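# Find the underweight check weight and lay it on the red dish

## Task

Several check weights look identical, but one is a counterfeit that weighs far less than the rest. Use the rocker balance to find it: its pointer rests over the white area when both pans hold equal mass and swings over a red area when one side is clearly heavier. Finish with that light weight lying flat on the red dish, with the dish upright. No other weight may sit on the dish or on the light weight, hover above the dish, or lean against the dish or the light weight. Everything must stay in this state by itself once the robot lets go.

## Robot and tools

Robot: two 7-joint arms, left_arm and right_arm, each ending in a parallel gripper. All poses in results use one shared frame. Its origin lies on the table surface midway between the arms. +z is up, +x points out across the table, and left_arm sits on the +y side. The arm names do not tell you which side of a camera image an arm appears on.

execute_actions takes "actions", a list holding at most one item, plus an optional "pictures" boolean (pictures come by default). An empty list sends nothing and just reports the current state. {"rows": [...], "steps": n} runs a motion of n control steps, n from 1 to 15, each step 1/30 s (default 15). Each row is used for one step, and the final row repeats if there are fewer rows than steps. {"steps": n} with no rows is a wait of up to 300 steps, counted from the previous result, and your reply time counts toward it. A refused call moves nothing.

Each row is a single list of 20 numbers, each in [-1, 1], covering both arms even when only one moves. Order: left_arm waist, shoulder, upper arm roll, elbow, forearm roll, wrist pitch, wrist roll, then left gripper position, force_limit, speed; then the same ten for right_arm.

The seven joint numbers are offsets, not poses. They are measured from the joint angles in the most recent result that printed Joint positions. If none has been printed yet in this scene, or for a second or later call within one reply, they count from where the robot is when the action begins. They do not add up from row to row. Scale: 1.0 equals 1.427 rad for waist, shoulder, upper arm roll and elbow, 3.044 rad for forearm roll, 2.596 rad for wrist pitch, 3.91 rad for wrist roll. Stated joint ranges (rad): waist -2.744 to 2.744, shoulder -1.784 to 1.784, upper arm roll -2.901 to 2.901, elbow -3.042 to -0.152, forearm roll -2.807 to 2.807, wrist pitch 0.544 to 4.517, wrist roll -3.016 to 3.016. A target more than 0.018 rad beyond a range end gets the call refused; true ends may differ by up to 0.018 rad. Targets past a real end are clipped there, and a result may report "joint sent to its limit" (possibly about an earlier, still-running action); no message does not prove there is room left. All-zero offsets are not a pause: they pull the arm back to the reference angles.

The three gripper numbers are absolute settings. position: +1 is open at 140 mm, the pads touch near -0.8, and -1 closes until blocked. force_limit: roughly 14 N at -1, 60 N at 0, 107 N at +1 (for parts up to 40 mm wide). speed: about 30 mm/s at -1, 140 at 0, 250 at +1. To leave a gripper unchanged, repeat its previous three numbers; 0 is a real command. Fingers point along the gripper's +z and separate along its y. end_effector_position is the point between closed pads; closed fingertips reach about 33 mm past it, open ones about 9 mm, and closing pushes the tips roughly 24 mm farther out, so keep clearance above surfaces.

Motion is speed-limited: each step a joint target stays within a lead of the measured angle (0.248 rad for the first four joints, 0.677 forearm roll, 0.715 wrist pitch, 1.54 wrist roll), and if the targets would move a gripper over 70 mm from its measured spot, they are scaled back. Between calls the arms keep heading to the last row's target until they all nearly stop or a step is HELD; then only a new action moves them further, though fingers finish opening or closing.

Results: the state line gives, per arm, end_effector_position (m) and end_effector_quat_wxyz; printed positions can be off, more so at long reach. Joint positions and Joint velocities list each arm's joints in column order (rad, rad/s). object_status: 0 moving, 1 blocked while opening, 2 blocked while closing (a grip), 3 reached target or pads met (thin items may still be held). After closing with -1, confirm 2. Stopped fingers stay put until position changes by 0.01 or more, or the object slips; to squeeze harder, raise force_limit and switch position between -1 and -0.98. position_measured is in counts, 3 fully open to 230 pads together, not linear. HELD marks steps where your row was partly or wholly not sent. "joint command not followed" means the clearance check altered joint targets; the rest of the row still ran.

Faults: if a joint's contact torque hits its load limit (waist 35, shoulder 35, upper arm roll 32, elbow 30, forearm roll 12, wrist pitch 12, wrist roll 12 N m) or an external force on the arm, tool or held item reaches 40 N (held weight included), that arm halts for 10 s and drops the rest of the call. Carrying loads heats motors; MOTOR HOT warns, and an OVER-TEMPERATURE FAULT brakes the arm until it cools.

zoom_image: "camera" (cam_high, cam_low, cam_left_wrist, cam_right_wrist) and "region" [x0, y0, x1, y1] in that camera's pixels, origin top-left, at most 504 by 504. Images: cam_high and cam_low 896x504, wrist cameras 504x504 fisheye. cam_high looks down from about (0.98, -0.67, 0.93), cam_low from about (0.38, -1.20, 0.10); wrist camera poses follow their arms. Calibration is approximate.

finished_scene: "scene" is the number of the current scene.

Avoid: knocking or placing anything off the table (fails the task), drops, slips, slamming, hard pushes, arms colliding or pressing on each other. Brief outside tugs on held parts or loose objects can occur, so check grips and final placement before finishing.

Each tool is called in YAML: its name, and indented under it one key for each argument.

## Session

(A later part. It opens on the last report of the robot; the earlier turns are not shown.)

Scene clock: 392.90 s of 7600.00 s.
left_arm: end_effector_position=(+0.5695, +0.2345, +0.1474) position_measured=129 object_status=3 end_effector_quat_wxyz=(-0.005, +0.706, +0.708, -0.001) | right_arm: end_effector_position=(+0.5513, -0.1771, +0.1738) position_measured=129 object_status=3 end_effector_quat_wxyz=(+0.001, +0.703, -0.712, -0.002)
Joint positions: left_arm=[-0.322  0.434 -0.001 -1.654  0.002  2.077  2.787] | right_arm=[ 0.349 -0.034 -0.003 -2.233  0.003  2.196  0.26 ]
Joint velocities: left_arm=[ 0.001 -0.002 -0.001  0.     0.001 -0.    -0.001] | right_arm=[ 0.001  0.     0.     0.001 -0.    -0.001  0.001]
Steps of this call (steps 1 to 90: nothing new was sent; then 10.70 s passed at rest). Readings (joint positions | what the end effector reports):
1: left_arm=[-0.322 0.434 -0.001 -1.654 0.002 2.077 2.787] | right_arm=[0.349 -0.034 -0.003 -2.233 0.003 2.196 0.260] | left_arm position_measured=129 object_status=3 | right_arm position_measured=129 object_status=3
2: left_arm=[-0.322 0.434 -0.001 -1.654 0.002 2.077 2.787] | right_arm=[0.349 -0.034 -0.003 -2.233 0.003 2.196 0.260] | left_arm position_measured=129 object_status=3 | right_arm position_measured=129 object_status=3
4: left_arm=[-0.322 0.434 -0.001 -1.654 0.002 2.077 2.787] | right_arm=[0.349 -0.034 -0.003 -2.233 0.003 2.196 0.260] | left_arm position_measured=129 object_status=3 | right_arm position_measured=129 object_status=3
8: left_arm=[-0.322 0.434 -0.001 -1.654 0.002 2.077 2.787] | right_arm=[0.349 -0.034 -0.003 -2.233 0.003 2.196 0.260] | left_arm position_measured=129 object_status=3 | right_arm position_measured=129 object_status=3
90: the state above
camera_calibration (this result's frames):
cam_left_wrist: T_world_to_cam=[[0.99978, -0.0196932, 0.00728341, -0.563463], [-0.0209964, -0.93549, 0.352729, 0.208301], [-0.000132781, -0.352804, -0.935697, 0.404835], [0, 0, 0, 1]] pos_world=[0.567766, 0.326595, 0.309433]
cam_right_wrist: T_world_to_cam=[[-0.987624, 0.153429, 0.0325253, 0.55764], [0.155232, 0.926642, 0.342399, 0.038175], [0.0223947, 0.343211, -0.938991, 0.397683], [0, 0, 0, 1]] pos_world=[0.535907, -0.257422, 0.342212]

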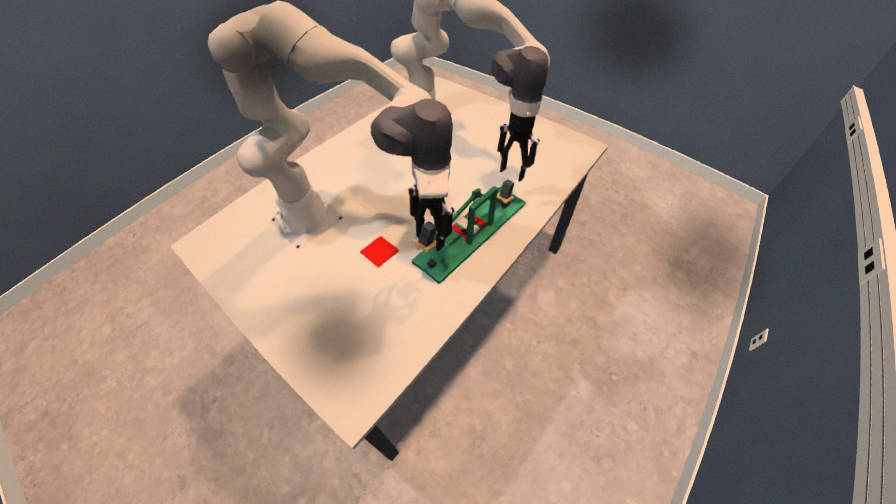

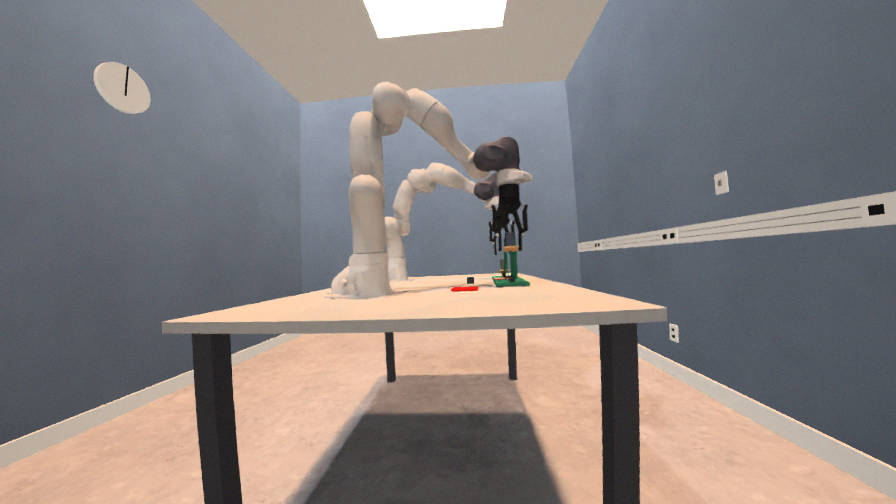

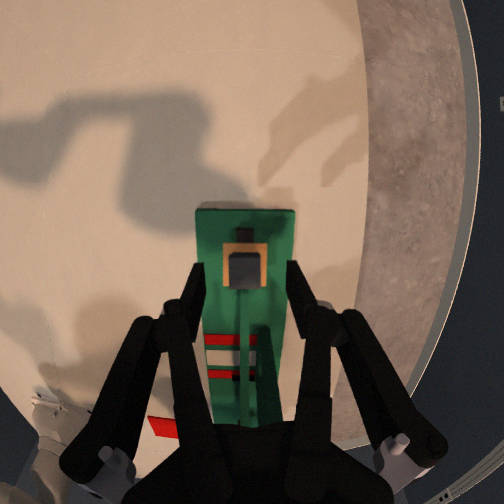

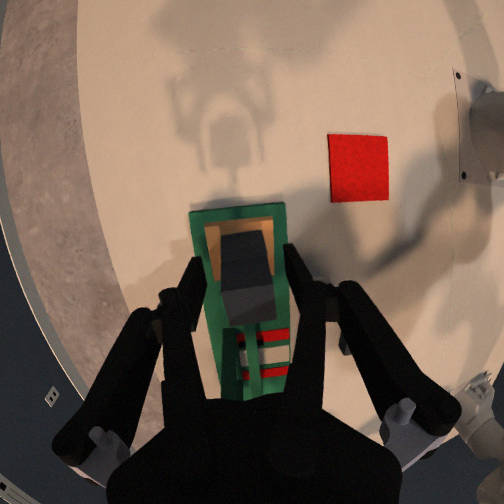

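execute_actions:
  actions:
    - {"rows":[ [0,0,0,0,0,0,0,0,0,-0.4, 0,-0.002,0,0.003,0,-0.005,0,0,0,-0.4], [0,0,0,0,0,0,0,0,0,-0.4, 0,-0.005,0,0.007,0,-0.011,0,0,0,-0.4], [0,0,0,0,0,0,0,0,0,-0.4, 0,-0.009,0,0.012,0,-0.017,0,0,0,-0.4], [0,0,0,0,0,0,0,0,0,-0.4, 0,-0.014,0,0.018,0,-0.023,0,0,0,-0.4], [0,0,0,0,0,0,0,0,0,-0.4, 0,-0.019,0,0.025,0,-0.029,0,0,0,-0.4], [0,0,0,0,0,0,0,0,0,-0.4, 0,-0.024,0,0.032,0,-0.035,0,0,0,-0.4], [0,0,0,0,0,0,0,0,0,-0.4, 0,-0.029,0,0.038,0,-0.040,0,0,0,-0.4], [0,0,0,0,0,0,0,0,0,-0.4, 0,-0.033,0,0.044,0,-0.044,0,0,0,-0.4], [0,0,0,0,0,0,0,0,0,-0.4, 0,-0.036,0,0.0478,0,-0.047,0,0,0,-0.4], [0,0,0,0,0,0,0,0,0,-0.4, 0,-0.036,0,0.0478,0,-0.047,0,0,0,-0.4], [0,0,0,0,0,0,0,0,0,-0.4, 0,-0.036,0,0.0478,0,-0.045,0,0,0,-0.4] ],"steps":15}
  pictures: false

execute_actions:
  actions:
    - {"steps":8}

zoom_image:
  camera: "cam_low"
  region: [470,195,550,275]

zoom_image:
  camera: "cam_right_wrist"
  region: [170,200,330,360]

Scene clock: 418.70 s of 7600.00 s.
left_arm: end_effector_position=(+0.5695, +0.2345, +0.1474) position_measured=129 object_status=3 end_effector_quat_wxyz=(-0.005, +0.706, +0.708, -0.001) | right_arm: end_effector_position=(+0.5570, -0.1756, +0.2234) position_measured=129 object_status=3 end_effector_quat_wxyz=(-0.008, +0.703, -0.712, +0.003)
Joint positions: left_arm=[-0.322  0.434 -0.001 -1.654  0.002  2.077  2.787] | right_arm=[ 0.349 -0.087 -0.003 -2.165  0.003  2.096  0.26 ]
Joint velocities: left_arm=[-0.001  0.     0.     0.    -0.     0.     0.   ] | right_arm=[ 0.001  0.001 -0.001 -0.    -0.001 -0.084  0.   ]
Steps of this call (steps 1 to 90: nothing new was sent; then 22.30 s passed at rest; steps 91 to 105: all 15 steps of this action). Readings (joint positions | what the end effector reports):
91: left_arm=[-0.322 0.434 -0.001 -1.654 0.002 2.077 2.787] | right_arm=[0.349 -0.034 -0.003 -2.232 0.003 2.195 0.260] | left_arm position_measured=129 object_status=3 | right_arm position_measured=129 object_status=3
92: left_arm=[-0.322 0.434 -0.001 -1.654 0.002 2.077 2.787] | right_arm=[0.349 -0.034 -0.003 -2.231 0.003 2.191 0.260] | left_arm position_measured=129 object_status=3 | right_arm position_measured=129 object_status=3
94: left_arm=[-0.322 0.434 -0.001 -1.654 0.002 2.077 2.787] | right_arm=[0.349 -0.038 -0.003 -2.223 0.003 2.176 0.260] | left_arm position_measured=129 object_status=3 | right_arm position_measured=129 object_status=3
98: left_arm=[-0.322 0.434 -0.001 -1.654 0.002 2.077 2.787] | right_arm=[0.349 -0.062 -0.003 -2.192 0.003 2.134 0.260] | left_arm position_measured=129 object_status=3 | right_arm position_measured=129 object_status=3
105: the state above

Scene clock: 418.97 s of 7600.00 s.
left_arm: end_effector_position=(+0.5695, +0.2345, +0.1474) position_measured=129 object_status=3 end_effector_quat_wxyz=(-0.005, +0.706, +0.708, -0.001) | right_arm: end_effector_position=(+0.5536, -0.1764, +0.2224) position_measured=129 object_status=3 end_effector_quat_wxyz=(-0.003, +0.703, -0.712, +0.000)
Joint positions: left_arm=[-0.322  0.434 -0.001 -1.654  0.002  2.077  2.787] | right_arm=[ 0.349 -0.087 -0.003 -2.165  0.003  2.085  0.26 ]
Joint velocities: left_arm=[ 0.001  0.001  0.    -0.001  0.     0.001 -0.001] | right_arm=[ 0.001 -0.001  0.     0.     0.001 -0.017 -0.   ]
Steps of this call (steps 1 to 8: the robot went on to your last target). Readings (joint positions | what the end effector reports):
1: left_arm=[-0.322 0.434 -0.001 -1.654 0.002 2.077 2.787] | right_arm=[0.349 -0.087 -0.003 -2.165 0.003 2.093 0.260] | left_arm position_measured=129 object_status=3 | right_arm position_measured=129 object_status=3
2: left_arm=[-0.322 0.434 -0.001 -1.654 0.002 2.077 2.787] | right_arm=[0.349 -0.087 -0.003 -2.165 0.003 2.091 0.260] | left_arm position_measured=129 object_status=3 | right_arm position_measured=129 object_status=3
4: left_arm=[-0.322 0.434 -0.001 -1.654 0.002 2.077 2.787] | right_arm=[0.349 -0.087 -0.003 -2.165 0.003 2.088 0.260] | left_arm position_measured=129 object_status=3 | right_arm position_measured=129 object_status=3
8: the state above
camera_calibration (this result's frames):
cam_left_wrist: T_world_to_cam=[[0.99978, -0.0196932, 0.00728342, -0.563463], [-0.0209965, -0.93549, 0.352729, 0.208301], [-0.000132805, -0.352804, -0.935697, 0.404835], [0, 0, 0, 1]] pos_world=[0.567766, 0.326595, 0.309433]
cam_right_wrist: T_world_to_cam=[[-0.987913, 0.153095, 0.0242733, 0.560233], [0.151974, 0.925797, 0.346128, 0.0213441], [0.0305185, 0.345634, -0.937873, 0.438698], [0, 0, 0, 1]] pos_world=[0.53683, -0.257158, 0.390457]

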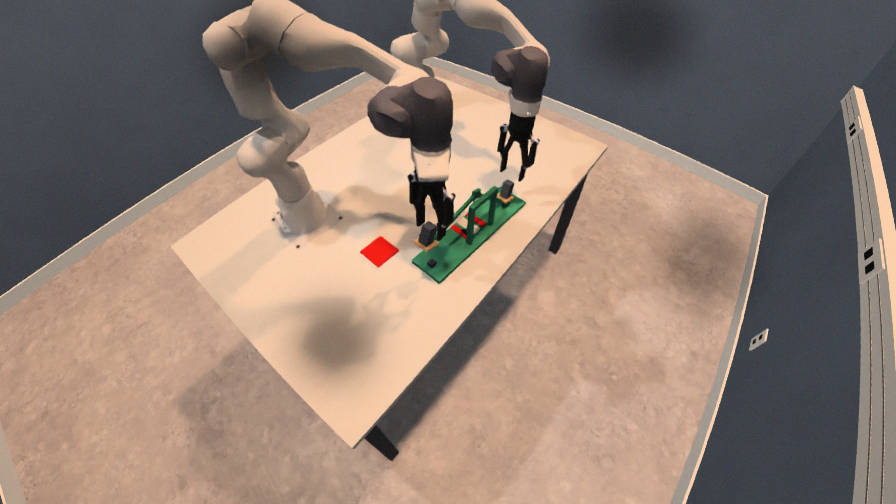

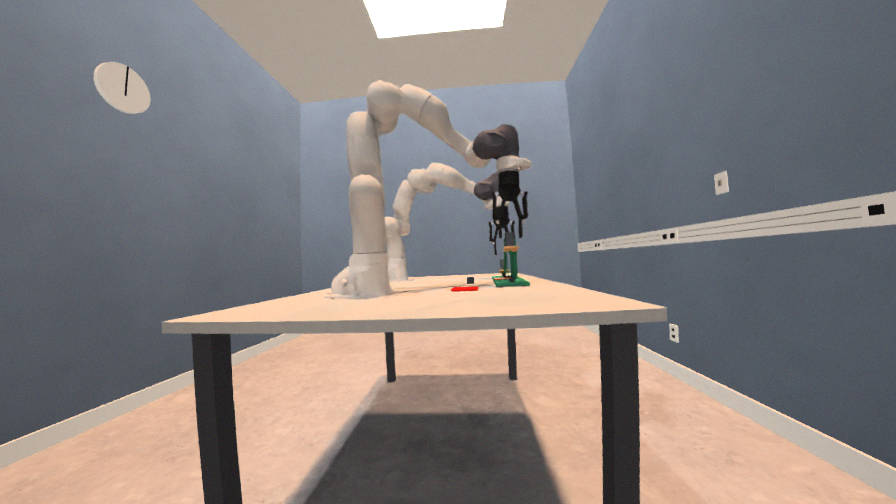

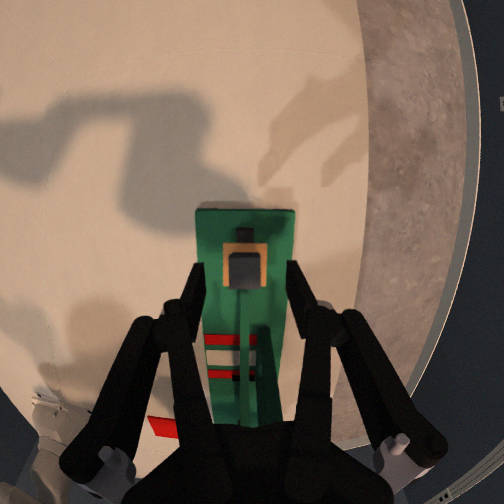

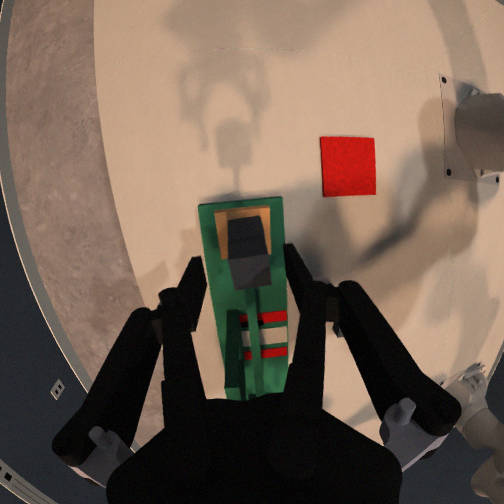

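Region (470, 195, 550, 275) of cam_low's 896x504 image, scaled by 6.300, with more detail than that image has.

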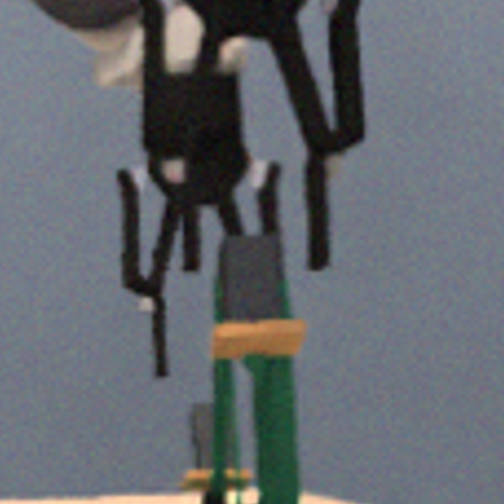

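Region (170, 200, 330, 360) of cam_right_wrist's 504x504 image, scaled by 3.150, with more detail than that image has.

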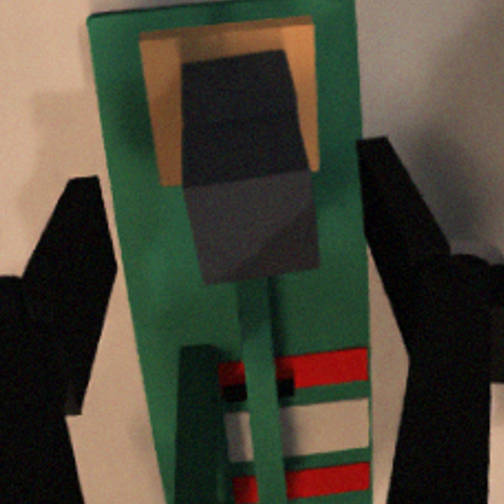

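execute_actions:
  actions:
    - {"rows":[[0,0,0,0,0,0,0,0,0,-0.4, 0,0,0,0,0,-0.002,0,-1,0,-0.4]],"steps":15}

zoom_image:
  camera: "cam_low"
  region: [470,195,550,275]

zoom_image:
  camera: "cam_right_wrist"
  region: [170,180,330,340]

Scene clock: 426.80 s of 7600.00 s.
left_arm: end_effector_position=(+0.5695, +0.2345, +0.1474) position_measured=129 object_status=3 end_effector_quat_wxyz=(-0.005, +0.706, +0.708, -0.001) | right_arm: end_effector_position=(+0.5526, -0.1767, +0.2221) position_measured=189 object_status=0 end_effector_quat_wxyz=(-0.002, +0.703, -0.712, -0.000)
Joint positions: left_arm=[-0.322  0.434 -0.001 -1.654  0.002  2.077  2.787] | right_arm=[ 0.349 -0.086 -0.003 -2.165  0.003  2.082  0.26 ]
Joint velocities: left_arm=[ 0.001  0.     0.001 -0.     0.001 -0.     0.001] | right_arm=[-0.    -0.001  0.    -0.     0.001  0.    -0.001]
Steps of this call (steps 1 to 30: the robot went on to your last target; steps 31 to 90: nothing new was sent; then 4.33 s passed at rest; steps 91 to 105: all 15 steps of this action). Readings (joint positions | what the end effector reports):
91: left_arm=[-0.322 0.434 -0.001 -1.654 0.002 2.077 2.787] | right_arm=[0.349 -0.086 -0.003 -2.165 0.003 2.082 0.260] | left_arm position_measured=129 object_status=3 | right_arm position_measured=129 object_status=0
92: left_arm=[-0.322 0.434 -0.001 -1.654 0.002 2.077 2.787] | right_arm=[0.349 -0.086 -0.003 -2.165 0.003 2.082 0.260] | left_arm position_measured=129 object_status=3 | right_arm position_measured=133 object_status=0
94: left_arm=[-0.322 0.434 -0.001 -1.654 0.002 2.077 2.787] | right_arm=[0.349 -0.086 -0.003 -2.165 0.003 2.082 0.260] | left_arm position_measured=129 object_status=3 | right_arm position_measured=143 object_status=0
98: left_arm=[-0.322 0.434 -0.001 -1.654 0.002 2.077 2.787] | right_arm=[0.349 -0.086 -0.003 -2.165 0.003 2.082 0.260] | left_arm position_measured=129 object_status=3 | right_arm position_measured=164 object_status=0
105: the state above
camera_calibration (this result's frames):
cam_left_wrist: T_world_to_cam=[[0.99978, -0.019693, 0.00728334, -0.563463], [-0.0209963, -0.93549, 0.352729, 0.208301], [-0.000132807, -0.352804, -0.935697, 0.404835], [0, 0, 0, 1]] pos_world=[0.567766, 0.326595, 0.309433]
cam_right_wrist: T_world_to_cam=[[-0.987833, 0.153107, 0.0272626, 0.558586], [0.153054, 0.926073, 0.34491, 0.0215518], [0.0275611, 0.344887, -0.93824, 0.440127], [0, 0, 0, 1]] pos_world=[0.536361, -0.257276, 0.390283]

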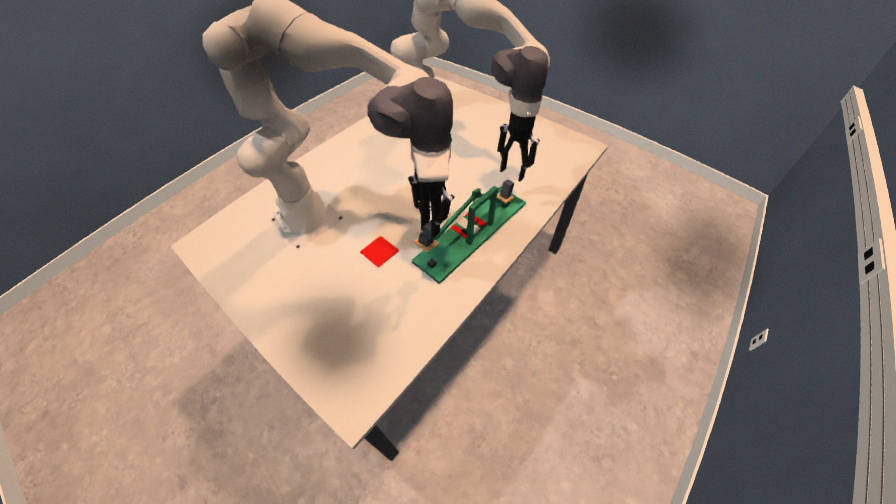

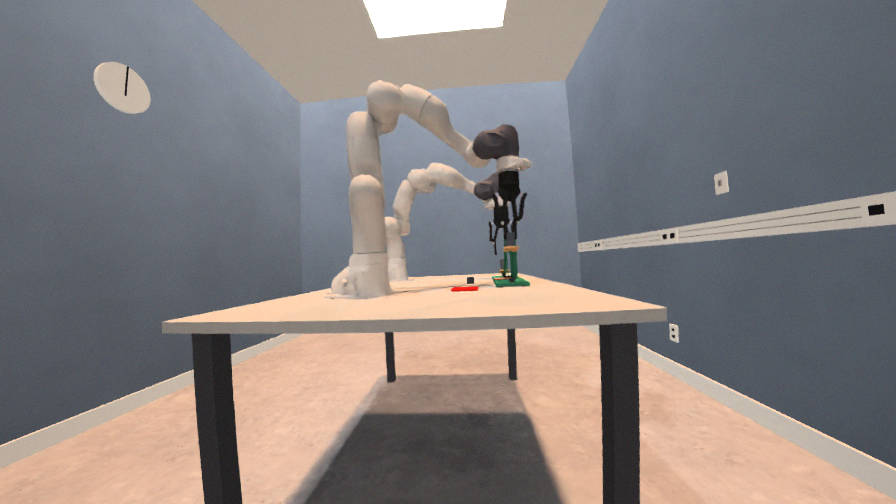

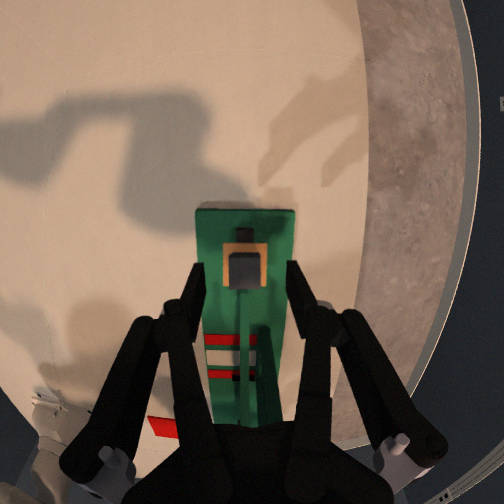

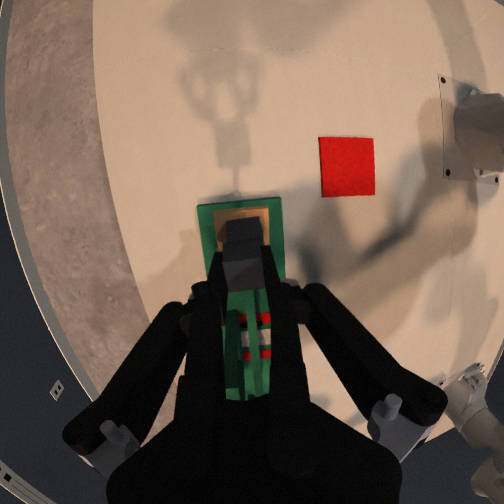

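Region (470, 195, 550, 275) of cam_low's 896x504 image, scaled by 6.300, with more detail than that image has.

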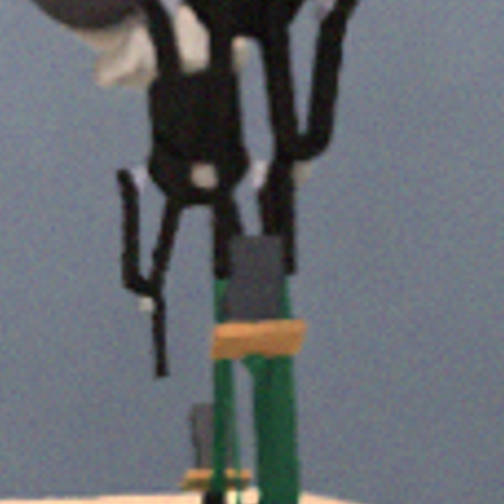

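Region (170, 180, 330, 340) of cam_right_wrist's 504x504 image, scaled by 3.150, with more detail than that image has.

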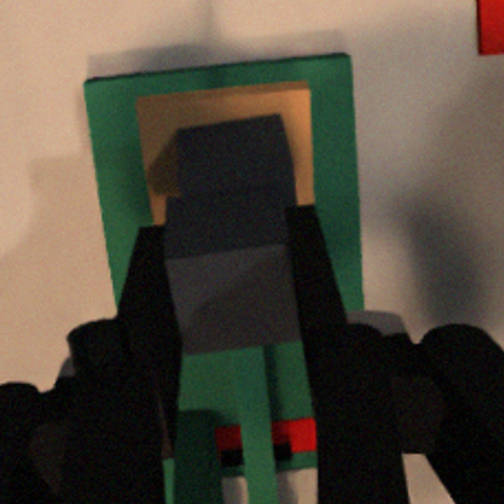

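execute_actions:
  actions:
    - {"rows":[ [0,0,0,0,0,0,0,0,0,-0.4, 0,-0.001,0,0.002,0,-0.004,0,-1,0,-0.4], [0,0,0,0,0,0,0,0,0,-0.4, 0,-0.003,0,0.006,0,-0.008,0,-1,0,-0.4], [0,0,0,0,0,0,0,0,0,-0.4, 0,-0.0055,0,0.012,0,-0.013,-0.01,-1,0,-0.4], [0,0,0,0,0,0,0,0,0,-0.4, 0,-0.010,0,0.0165,0,-0.019,-0.04,-1,0,-0.4], [0,0,0,0,0,0,0,0,0,-0.4, 0,-0.016,0,0.018,0,-0.026,-0.09,-1,0,-0.4], [0,0,0,0,0,0,0,0,0,-0.4, 0,-0.024,0,0.015,0,-0.032,-0.15,-1,0,-0.4], [0,0,0,0,0,0,0,0,0,-0.4, 0,-0.033,0,0.007,0,-0.038,-0.21,-1,0,-0.4], [0,0,0,0,0,0,0,0,0,-0.4, 0,-0.042,0,-0.001,0,-0.044,-0.27,-1,0,-0.4], [0,0,0,0,0,0,0,0,0,-0.4, 0,-0.052,0,-0.010,0,-0.050,-0.33,-1,0,-0.4], [0,0,0,0,0,0,0,0,0,-0.4, 0,-0.062,0,-0.018,0,-0.055,-0.39,-1,0,-0.4], [0,0,0,0,0,0,0,0,0,-0.4, 0,-0.071,0,-0.026,0,-0.060,-0.44,-1,0,-0.4], [0,0,0,0,0,0,0,0,0,-0.4, 0,-0.079,0,-0.034,0,-0.064,-0.468,-1,0,-0.4], [0,0,0,0,0,0,0,0,0,-0.4, 0,-0.086,0,-0.040,0,-0.066,-0.468,-1,0,-0.4], [0,0,0,0,0,0,0,0,0,-0.4, 0,-0.091,0,-0.044,0,-0.066,-0.468,-1,0,-0.4], [0,0,0,0,0,0,0,0,0,-0.4, 0,-0.0942,0,-0.047,0,-0.0647,-0.468,-1,0,-0.4] ],"steps":15}
  pictures: false

execute_actions:
  actions:
    - {"steps":6}
  pictures: false

execute_actions:
  actions:
    - {"rows":[ [0,0,0,0,0,0,0,0,0,-0.4, -0.001,0.0007,0,-0.005,0,0.008,-0.14,-1,0,-0.4], [0,0,0,0,0,0,0,0,0,-0.4, -0.003,0.002,0,-0.016,0,0.020,-0.14,-1,0,-0.4], [0,0,0,0,0,0,0,0,0,-0.4, -0.006,0.004,0,-0.033,0,0.033,-0.14,-1,0,-0.4], [0,0,0,0,0,0,0,0,0,-0.4, -0.010,0.007,0,-0.052,0,0.046,-0.14,-1,0,-0.4], [0,0,0,0,0,0,0,0,0,-0.4, -0.0145,0.010,0,-0.074,0,0.058,-0.14,-1,0,-0.4], [0,0,0,0,0,0,0,0,0,-0.4, -0.019,0.0125,0,-0.096,0,0.069,-0.14,-1,0,-0.4], [0,0,0,0,0,0,0,0,0,-0.4, -0.023,0.015,0,-0.117,0,0.080,-0.14,-1,0,-0.4], [0,0,0,0,0,0,0,0,0,-0.4, -0.027,0.018,0,-0.139,0,0.090,-0.14,-1,0,-0.4], [0,0,0,0,0,0,0,0,0,-0.4, -0.032,0.021,0,-0.161,0,0.100,-0.14,-1,0,-0.4], [0,0,0,0,0,0,0,0,0,-0.4, -0.036,0.024,0,-0.183,0,0.108,-0.135,-1,0,-0.4], [0,0,0,0,0,0,0,0,0,-0.4, -0.040,0.027,0,-0.205,0,0.115,-0.13,-1,0,-0.4], [0,0,0,0,0,0,0,0,0,-0.4, -0.0445,0.0295,0,-0.227,0,0.120,-0.13,-1,0,-0.4], [0,0,0,0,0,0,0,0,0,-0.4, -0.048,0.032,0,-0.246,0,0.125,-0.13,-1,0,-0.4], [0,0,0,0,0,0,0,0,0,-0.4, -0.0515,0.034,0,-0.262,0,0.125,-0.13,-1,0,-0.4], [0,0,0,0,0,0,0,0,0,-0.4, -0.0536,0.0356,0,-0.2732,0,0.120,-0.13,-1,0,-0.4] ],"steps":15}
  pictures: false

execute_actions:
  actions:
    - {"steps":12}

zoom_image:
  camera: "cam_low"
  region: [425,225,505,305]

Scene clock: 485.73 s of 7600.00 s.
left_arm: end_effector_position=(+0.5695, +0.2345, +0.1474) position_measured=129 object_status=3 end_effector_quat_wxyz=(-0.005, +0.706, +0.708, -0.001) | right_arm: end_effector_position=(+0.5013, -0.1896, +0.2460) position_measured=189 object_status=2 end_effector_quat_wxyz=(+0.015, +0.962, -0.269, -0.029)
Joint positions: left_arm=[-0.322  0.434 -0.001 -1.654  0.002  2.077  2.787] | right_arm=[ 0.349 -0.203 -0.003 -2.216  0.003  1.948 -0.777]
Joint velocities: left_arm=[ 0.     0.001 -0.     0.002  0.     0.001 -0.002] | right_arm=[-0.    -0.236 -0.001 -0.202 -0.    -0.204 -2.608]
Steps of this call (steps 1 to 15: the robot went on to your last target; steps 16 to 90: nothing new was sent; then 55.43 s passed at rest; steps 91 to 105: all 15 steps of this action). Readings (joint positions | what the end effector reports):
91: left_arm=[-0.322 0.434 -0.001 -1.654 0.002 2.077 2.787] | right_arm=[0.349 -0.086 -0.003 -2.165 0.003 2.081 0.260] | left_arm position_measured=129 object_status=3 | right_arm position_measured=189 object_status=2
92: left_arm=[-0.322 0.434 -0.001 -1.654 0.002 2.077 2.787] | right_arm=[0.349 -0.087 -0.003 -2.163 0.003 2.078 0.260] | left_arm position_measured=129 object_status=3 | right_arm position_measured=189 object_status=2
94: left_arm=[-0.322 0.434 -0.001 -1.654 0.002 2.077 2.787] | right_arm=[0.349 -0.088 -0.003 -2.156 0.003 2.066 0.244] | left_arm position_measured=129 object_status=3 | right_arm position_measured=189 object_status=2
98: left_arm=[-0.322 0.434 -0.001 -1.654 0.002 2.077 2.787] | right_arm=[0.349 -0.119 -0.003 -2.154 0.003 2.026 0.001] | left_arm position_measured=129 object_status=3 | right_arm position_measured=189 object_status=2
105: the state above

Scene clock: 485.93 s of 7600.00 s.
left_arm: end_effector_position=(+0.5695, +0.2345, +0.1474) position_measured=129 object_status=3 end_effector_quat_wxyz=(-0.005, +0.706, +0.708, -0.001) | right_arm: end_effector_position=(+0.4898, -0.1925, +0.2452) position_measured=189 object_status=2 end_effector_quat_wxyz=(+0.013, +0.996, -0.083, -0.041)
Joint positions: left_arm=[-0.322  0.434 -0.001 -1.654  0.002  2.077  2.787] | right_arm=[ 0.349 -0.218 -0.003 -2.23   0.003  1.925 -1.156]
Joint velocities: left_arm=[ 0.    -0.    -0.001 -0.001 -0.001 -0.001  0.001] | right_arm=[ 0.001 -0.004  0.001 -0.019 -0.001 -0.058 -1.349]
Steps of this call (steps 1 to 6: the robot went on to your last target). Readings (joint positions | what the end effector reports):
1: left_arm=[-0.322 0.434 -0.001 -1.654 0.002 2.077 2.787] | right_arm=[0.349 -0.209 -0.003 -2.221 0.003 1.942 -0.859] | left_arm position_measured=129 object_status=3 | right_arm position_measured=189 object_status=2
2: left_arm=[-0.322 0.434 -0.001 -1.654 0.002 2.077 2.787] | right_arm=[0.349 -0.213 -0.003 -2.224 0.003 1.937 -0.932] | left_arm position_measured=129 object_status=3 | right_arm position_measured=189 object_status=2
4: left_arm=[-0.322 0.434 -0.001 -1.654 0.002 2.077 2.787] | right_arm=[0.349 -0.217 -0.003 -2.228 0.003 1.930 -1.056] | left_arm position_measured=129 object_status=3 | right_arm position_measured=189 object_status=2
6: the state above

Scene clock: 486.43 s of 7600.00 s.
left_arm: end_effector_position=(+0.5695, +0.2345, +0.1474) position_measured=129 object_status=3 end_effector_quat_wxyz=(-0.005, +0.706, +0.708, -0.001) | right_arm: end_effector_position=(+0.4097, -0.2374, +0.1019) position_measured=189 object_status=2 end_effector_quat_wxyz=(+0.008, +0.990, +0.093, -0.106)
Joint positions: left_arm=[-0.322  0.434 -0.001 -1.654  0.002  2.077  2.787] | right_arm=[ 0.284 -0.172 -0.003 -2.57   0.003  2.185 -1.576]
Joint velocities: left_arm=[ 0.    -0.001 -0.    -0.001 -0.     0.     0.001] | right_arm=[-0.139  0.124 -0.    -0.71   0.001  0.259 -0.273]
Steps of this call (steps 1 to 15: all 15 steps of this action). Readings (joint positions | what the end effector reports):
1: left_arm=[-0.322 0.434 -0.001 -1.654 0.002 2.077 2.787] | right_arm=[0.349 -0.218 -0.003 -2.231 0.003 1.928 -1.211] | left_arm position_measured=129 object_status=3 | right_arm position_measured=189 object_status=2
2: left_arm=[-0.322 0.434 -0.001 -1.654 0.002 2.077 2.787] | right_arm=[0.348 -0.219 -0.003 -2.236 0.003 1.936 -1.262] | left_arm position_measured=129 object_status=3 | right_arm position_measured=189 object_status=2
4: left_arm=[-0.322 0.434 -0.001 -1.654 0.002 2.077 2.787] | right_arm=[0.345 -0.219 -0.003 -2.261 0.003 1.966 -1.348] | left_arm position_measured=129 object_status=3 | right_arm position_measured=189 object_status=2
8: left_arm=[-0.322 0.434 -0.001 -1.654 0.002 2.077 2.787] | right_arm=[0.325 -0.207 -0.003 -2.361 0.003 2.051 -1.472] | left_arm position_measured=129 object_status=3 | right_arm position_measured=189 object_status=2
15: the state above

Scene clock: 486.83 s of 7600.00 s.
left_arm: end_effector_position=(+0.5695, +0.2345, +0.1474) position_measured=129 object_status=3 end_effector_quat_wxyz=(-0.005, +0.706, +0.708, -0.001) | right_arm: end_effector_position=(+0.3958, -0.2433, +0.0840) position_measured=189 object_status=2 end_effector_quat_wxyz=(+0.005, +0.987, +0.119, -0.112)
Joint positions: left_arm=[-0.322  0.434 -0.001 -1.654  0.002  2.077  2.787] | right_arm=[ 0.275 -0.165 -0.003 -2.618  0.003  2.229 -1.637]
Joint velocities: left_arm=[-0.    -0.     0.001 -0.    -0.    -0.     0.   ] | right_arm=[-0.    -0.    -0.001 -0.002 -0.     0.033 -0.073]
Steps of this call (steps 1 to 12: the robot went on to your last target). Readings (joint positions | what the end effector reports):
1: left_arm=[-0.322 0.434 -0.001 -1.654 0.002 2.077 2.787] | right_arm=[0.280 -0.168 -0.003 -2.590 0.003 2.193 -1.585] | left_arm position_measured=129 object_status=3 | right_arm position_measured=189 object_status=2
2: left_arm=[-0.322 0.434 -0.001 -1.654 0.002 2.077 2.787] | right_arm=[0.278 -0.165 -0.003 -2.603 0.003 2.199 -1.592] | left_arm position_measured=129 object_status=3 | right_arm position_measured=189 object_status=2
4: left_arm=[-0.322 0.434 -0.001 -1.654 0.002 2.077 2.787] | right_arm=[0.276 -0.163 -0.003 -2.615 0.003 2.209 -1.605] | left_arm position_measured=129 object_status=3 | right_arm position_measured=189 object_status=2
8: left_arm=[-0.322 0.434 -0.001 -1.654 0.002 2.077 2.787] | right_arm=[0.275 -0.164 -0.003 -2.618 0.003 2.222 -1.624] | left_arm position_measured=129 object_status=3 | right_arm position_measured=189 object_status=2
12: the state above
camera_calibration (this result's frames):
cam_left_wrist: T_world_to_cam=[[0.99978, -0.0196929, 0.00728335, -0.563463], [-0.0209962, -0.93549, 0.352729, 0.208301], [-0.000132766, -0.352804, -0.935697, 0.404835], [0, 0, 0, 1]] pos_world=[0.567766, 0.326595, 0.309433]
cam_right_wrist: T_world_to_cam=[[0.105943, -0.993447, 0.0428757, -0.295605], [-0.838115, -0.0660083, 0.541485, 0.289275], [-0.535107, -0.0933013, -0.839616, 0.445599], [0, 0, 0, 1]] pos_world=[0.512206, -0.232998, 0.230168]

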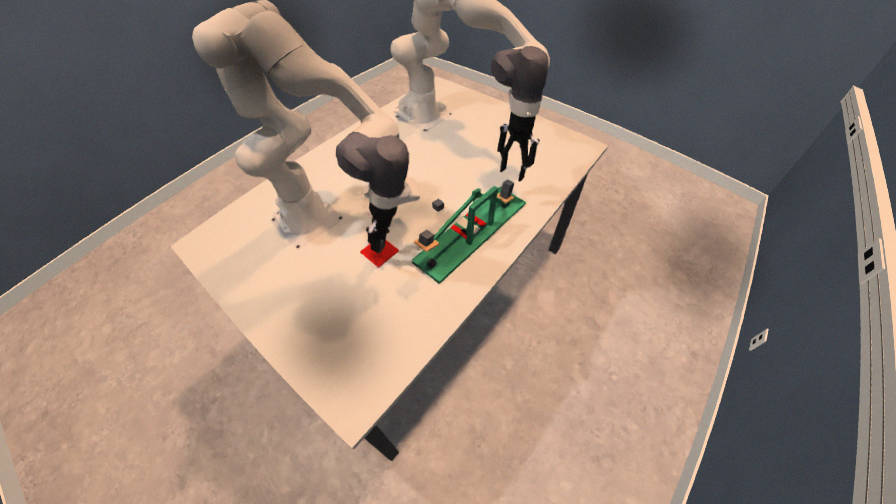

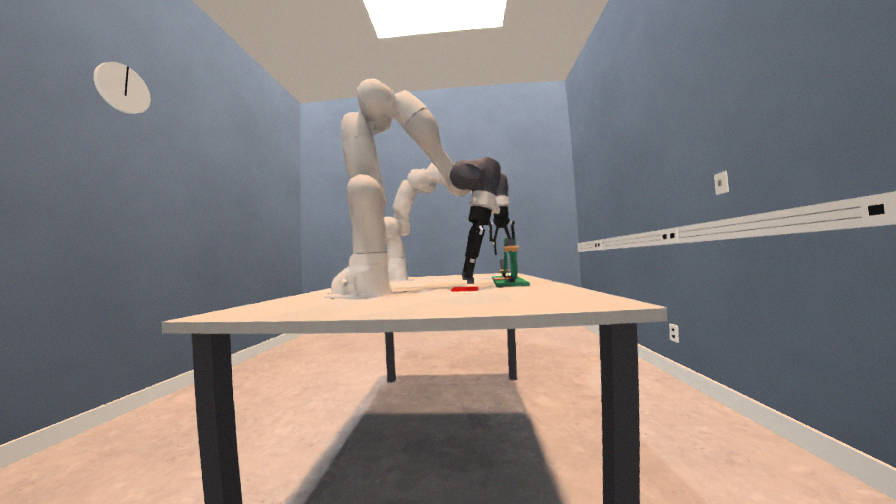

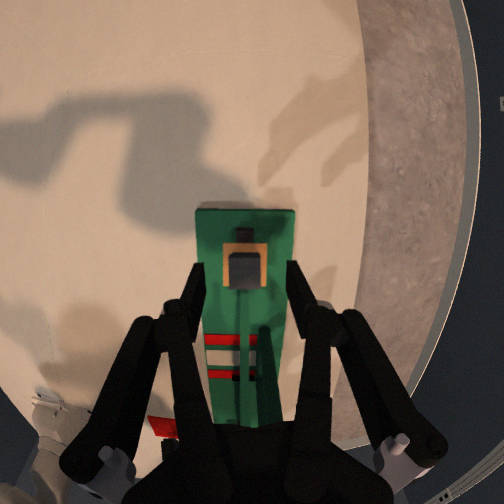

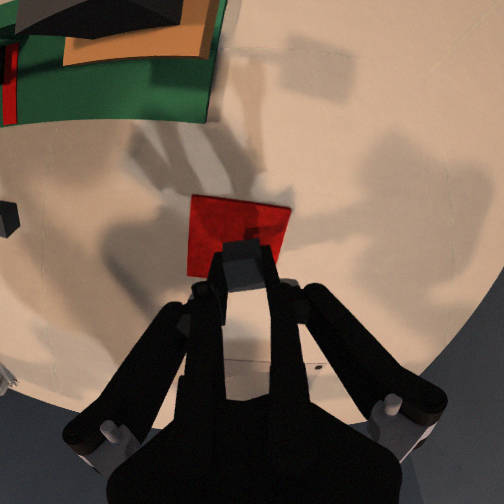

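Region (425, 225, 505, 305) of cam_low's 896x504 image, scaled by 6.300, with more detail than that image has.

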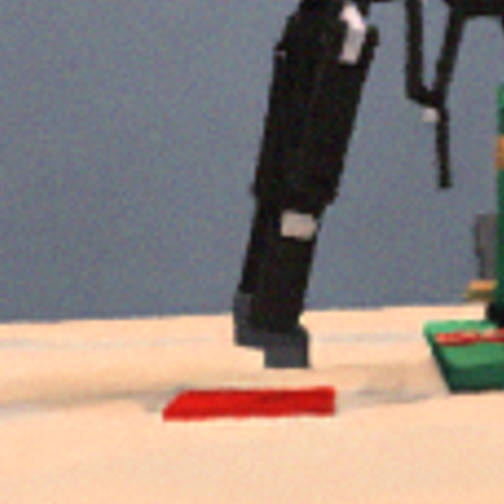

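zoom_image:
  camera: "cam_low"
  region: [445,262,485,302]

zoom_image:
  camera: "cam_right_wrist"
  region: [170,170,320,320]

zoom_image:
  camera: "cam_high"
  region: [345,205,415,275]

Region (445, 262, 485, 302) of cam_low's 896x504 image, scaled by 12.600, with more detail than that image has.

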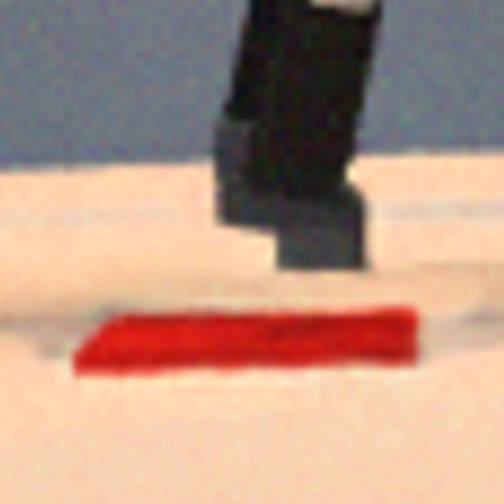

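Region (170, 170, 320, 320) of cam_right_wrist's 504x504 image, scaled by 3.360, with more detail than that image has.

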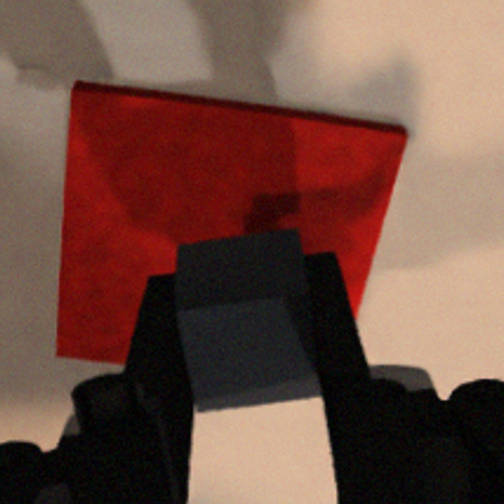

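Region (345, 205, 415, 275) of cam_high's 896x504 image, scaled by 7.200, with more detail than that image has.

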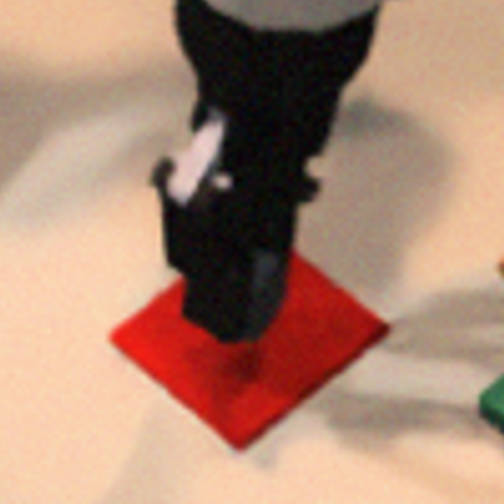

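execute_actions:
  actions:
    - {"rows":[ [0,0,0,0,0,0,0,0,0,-0.4, 0,0.001,0,-0.001,0,0.005,0.0,-1,0,-0.4], [0,0,0,0,0,0,0,0,0,-0.4, 0,0.003,0,-0.003,0,0.009,0.006,-1,0,-0.4], [0,0,0,0,0,0,0,0,0,-0.4, 0,0.006,0,-0.0055,0,0.013,0.012,-1,0,-0.4], [0,0,0,0,0,0,0,0,0,-0.4, 0,0.010,0,-0.009,0,0.017,0.018,-1,0,-0.4], [0,0,0,0,0,0,0,0,0,-0.4, 0,0.014,0,-0.0125,0,0.021,0.022,-1,0,-0.4], [0,0,0,0,0,0,0,0,0,-0.4, 0,0.018,0,-0.016,0,0.025,0.022,-1,0,-0.4], [0,0,0,0,0,0,0,0,0,-0.4, 0,0.0215,0,-0.019,0,0.029,0.022,-1,0,-0.4], [0,0,0,0,0,0,0,0,0,-0.4, 0,0.0245,0,-0.022,0,0.032,0.020,-1,0,-0.4], [0,0,0,0,0,0,0,0,0,-0.4, 0,0.0268,0,-0.024,0,0.033,0.018,-1,0,-0.4], [0,0,0,0,0,0,0,0,0,-0.4, 0,0.0268,0,-0.024,0,0.032,0.016,-1,0,-0.4], [0,0,0,0,0,0,0,0,0,-0.4, 0,0.0268,0,-0.024,0,0.0293,0.016,-1,0,-0.4] ],"steps":15}
  pictures: false

execute_actions:
  actions:
    - {"steps":6}

zoom_image:
  camera: "cam_low"
  region: [445,262,485,302]

zoom_image:
  camera: "cam_right_wrist"
  region: [170,170,320,320]

Scene clock: 526.73 s of 7600.00 s.
left_arm: end_effector_position=(+0.5695, +0.2345, +0.1474) position_measured=129 object_status=3 end_effector_quat_wxyz=(-0.005, +0.706, +0.708, -0.001) | right_arm: end_effector_position=(+0.3886, -0.2447, +0.0613) position_measured=189 object_status=2 end_effector_quat_wxyz=(+0.008, +0.989, +0.097, -0.114)
Joint positions: left_arm=[-0.322  0.434 -0.001 -1.654  0.002  2.077  2.787] | right_arm=[ 0.274 -0.127 -0.003 -2.652  0.003  2.296 -1.594]
Joint velocities: left_arm=[ 0.    -0.001  0.001 -0.    -0.    -0.    -0.   ] | right_arm=[-0.001 -0.     0.001 -0.     0.     0.04   0.047]
Steps of this call (steps 1 to 30: the robot went on to your last target; steps 31 to 90: nothing new was sent; then 36.40 s passed at rest; steps 91 to 105: all 15 steps of this action). Readings (joint positions | what the end effector reports):
91: left_arm=[-0.322 0.434 -0.001 -1.654 0.002 2.077 2.787] | right_arm=[0.274 -0.165 -0.003 -2.619 0.003 2.235 -1.658] | left_arm position_measured=129 object_status=3 | right_arm position_measured=189 object_status=2
92: left_arm=[-0.322 0.434 -0.001 -1.654 0.002 2.077 2.787] | right_arm=[0.274 -0.165 -0.003 -2.619 0.003 2.237 -1.654] | left_arm position_measured=129 object_status=3 | right_arm position_measured=189 object_status=2
94: left_arm=[-0.322 0.434 -0.001 -1.654 0.002 2.077 2.787] | right_arm=[0.274 -0.161 -0.003 -2.623 0.003 2.247 -1.641] | left_arm position_measured=129 object_status=3 | right_arm position_measured=189 object_status=2
98: left_arm=[-0.322 0.434 -0.001 -1.654 0.002 2.077 2.787] | right_arm=[0.274 -0.143 -0.003 -2.639 0.003 2.275 -1.612] | left_arm position_measured=129 object_status=3 | right_arm position_measured=189 object_status=2
105: the state above

Scene clock: 526.93 s of 7600.00 s.
left_arm: end_effector_position=(+0.5695, +0.2345, +0.1474) position_measured=129 object_status=3 end_effector_quat_wxyz=(-0.005, +0.706, +0.708, -0.001) | right_arm: end_effector_position=(+0.3901, -0.2445, +0.0614) position_measured=189 object_status=2 end_effector_quat_wxyz=(+0.008, +0.989, +0.094, -0.111)
Joint positions: left_arm=[-0.322  0.434 -0.001 -1.654  0.002  2.077  2.787] | right_arm=[ 0.274 -0.127 -0.003 -2.652  0.003  2.301 -1.587]
Joint velocities: left_arm=[ 0.001 -0.     0.    -0.    -0.001 -0.    -0.   ] | right_arm=[ 0.001 -0.002 -0.     0.    -0.     0.012  0.024]
Steps of this call (steps 1 to 6: the robot went on to your last target). Readings (joint positions | what the end effector reports):
1: left_arm=[-0.322 0.434 -0.001 -1.654 0.002 2.077 2.787] | right_arm=[0.274 -0.127 -0.003 -2.652 0.003 2.297 -1.593] | left_arm position_measured=129 object_status=3 | right_arm position_measured=189 object_status=2
2: left_arm=[-0.322 0.434 -0.001 -1.654 0.002 2.077 2.787] | right_arm=[0.274 -0.127 -0.003 -2.652 0.003 2.298 -1.591] | left_arm position_measured=129 object_status=3 | right_arm position_measured=189 object_status=2
4: left_arm=[-0.322 0.434 -0.001 -1.654 0.002 2.077 2.787] | right_arm=[0.274 -0.127 -0.003 -2.652 0.003 2.300 -1.589] | left_arm position_measured=129 object_status=3 | right_arm position_measured=189 object_status=2
6: the state above
camera_calibration (this result's frames):
cam_left_wrist: T_world_to_cam=[[0.99978, -0.0196932, 0.00728329, -0.563463], [-0.0209964, -0.93549, 0.352729, 0.208301], [-0.000132902, -0.352804, -0.935697, 0.404835], [0, 0, 0, 1]] pos_world=[0.567766, 0.326595, 0.309433]
cam_right_wrist: T_world_to_cam=[[0.0575099, -0.996881, 0.0540422, -0.277785], [-0.841485, -0.0192744, 0.539937, 0.309549], [-0.537211, -0.0765274, -0.839969, 0.428472], [0, 0, 0, 1]] pos_world=[0.506636, -0.238163, 0.207779]

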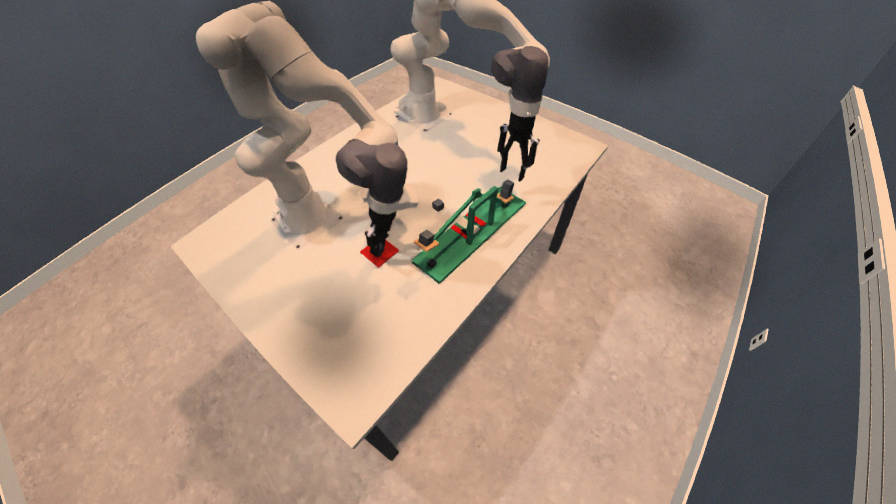

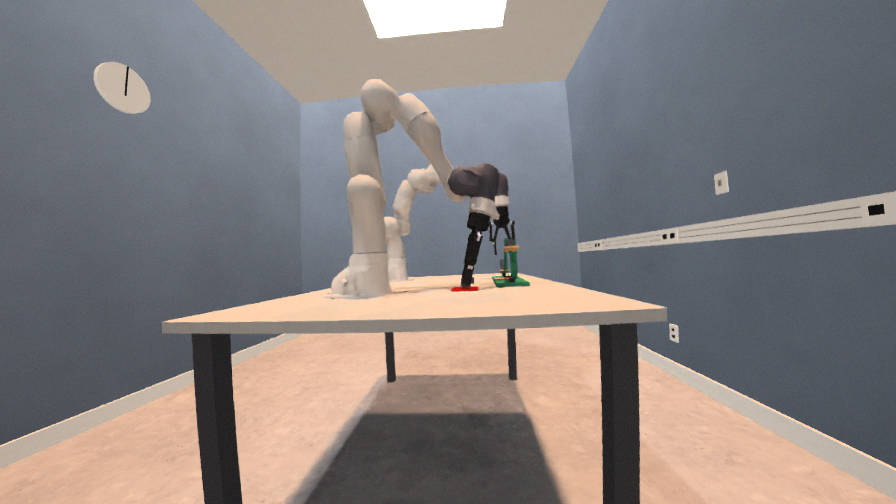

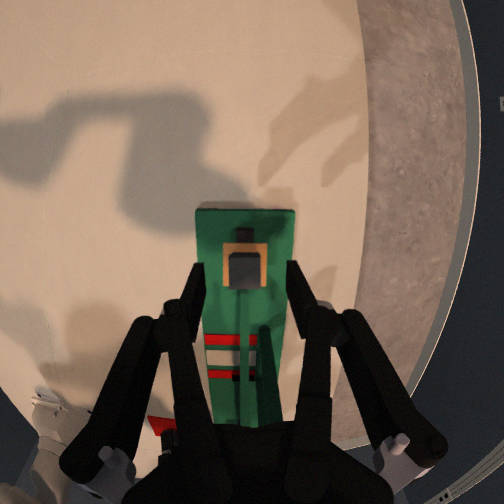

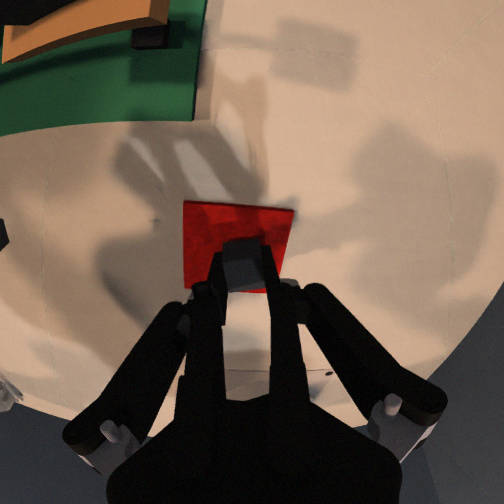

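Region (445, 262, 485, 302) of cam_low's 896x504 image, scaled by 12.600, with more detail than that image has.

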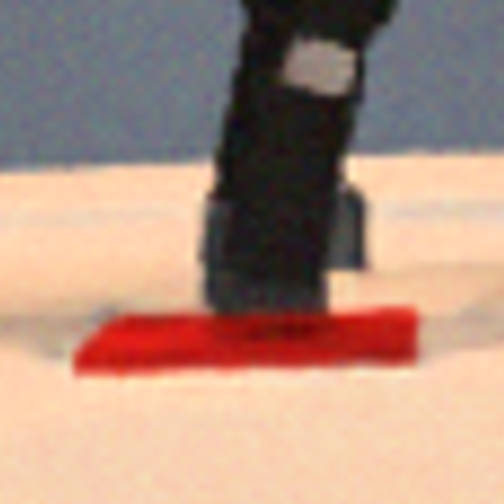

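Region (170, 170, 320, 320) of cam_right_wrist's 504x504 image, scaled by 3.360, with more detail than that image has.

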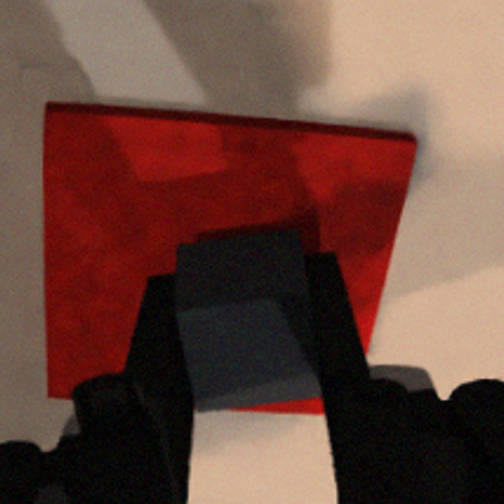

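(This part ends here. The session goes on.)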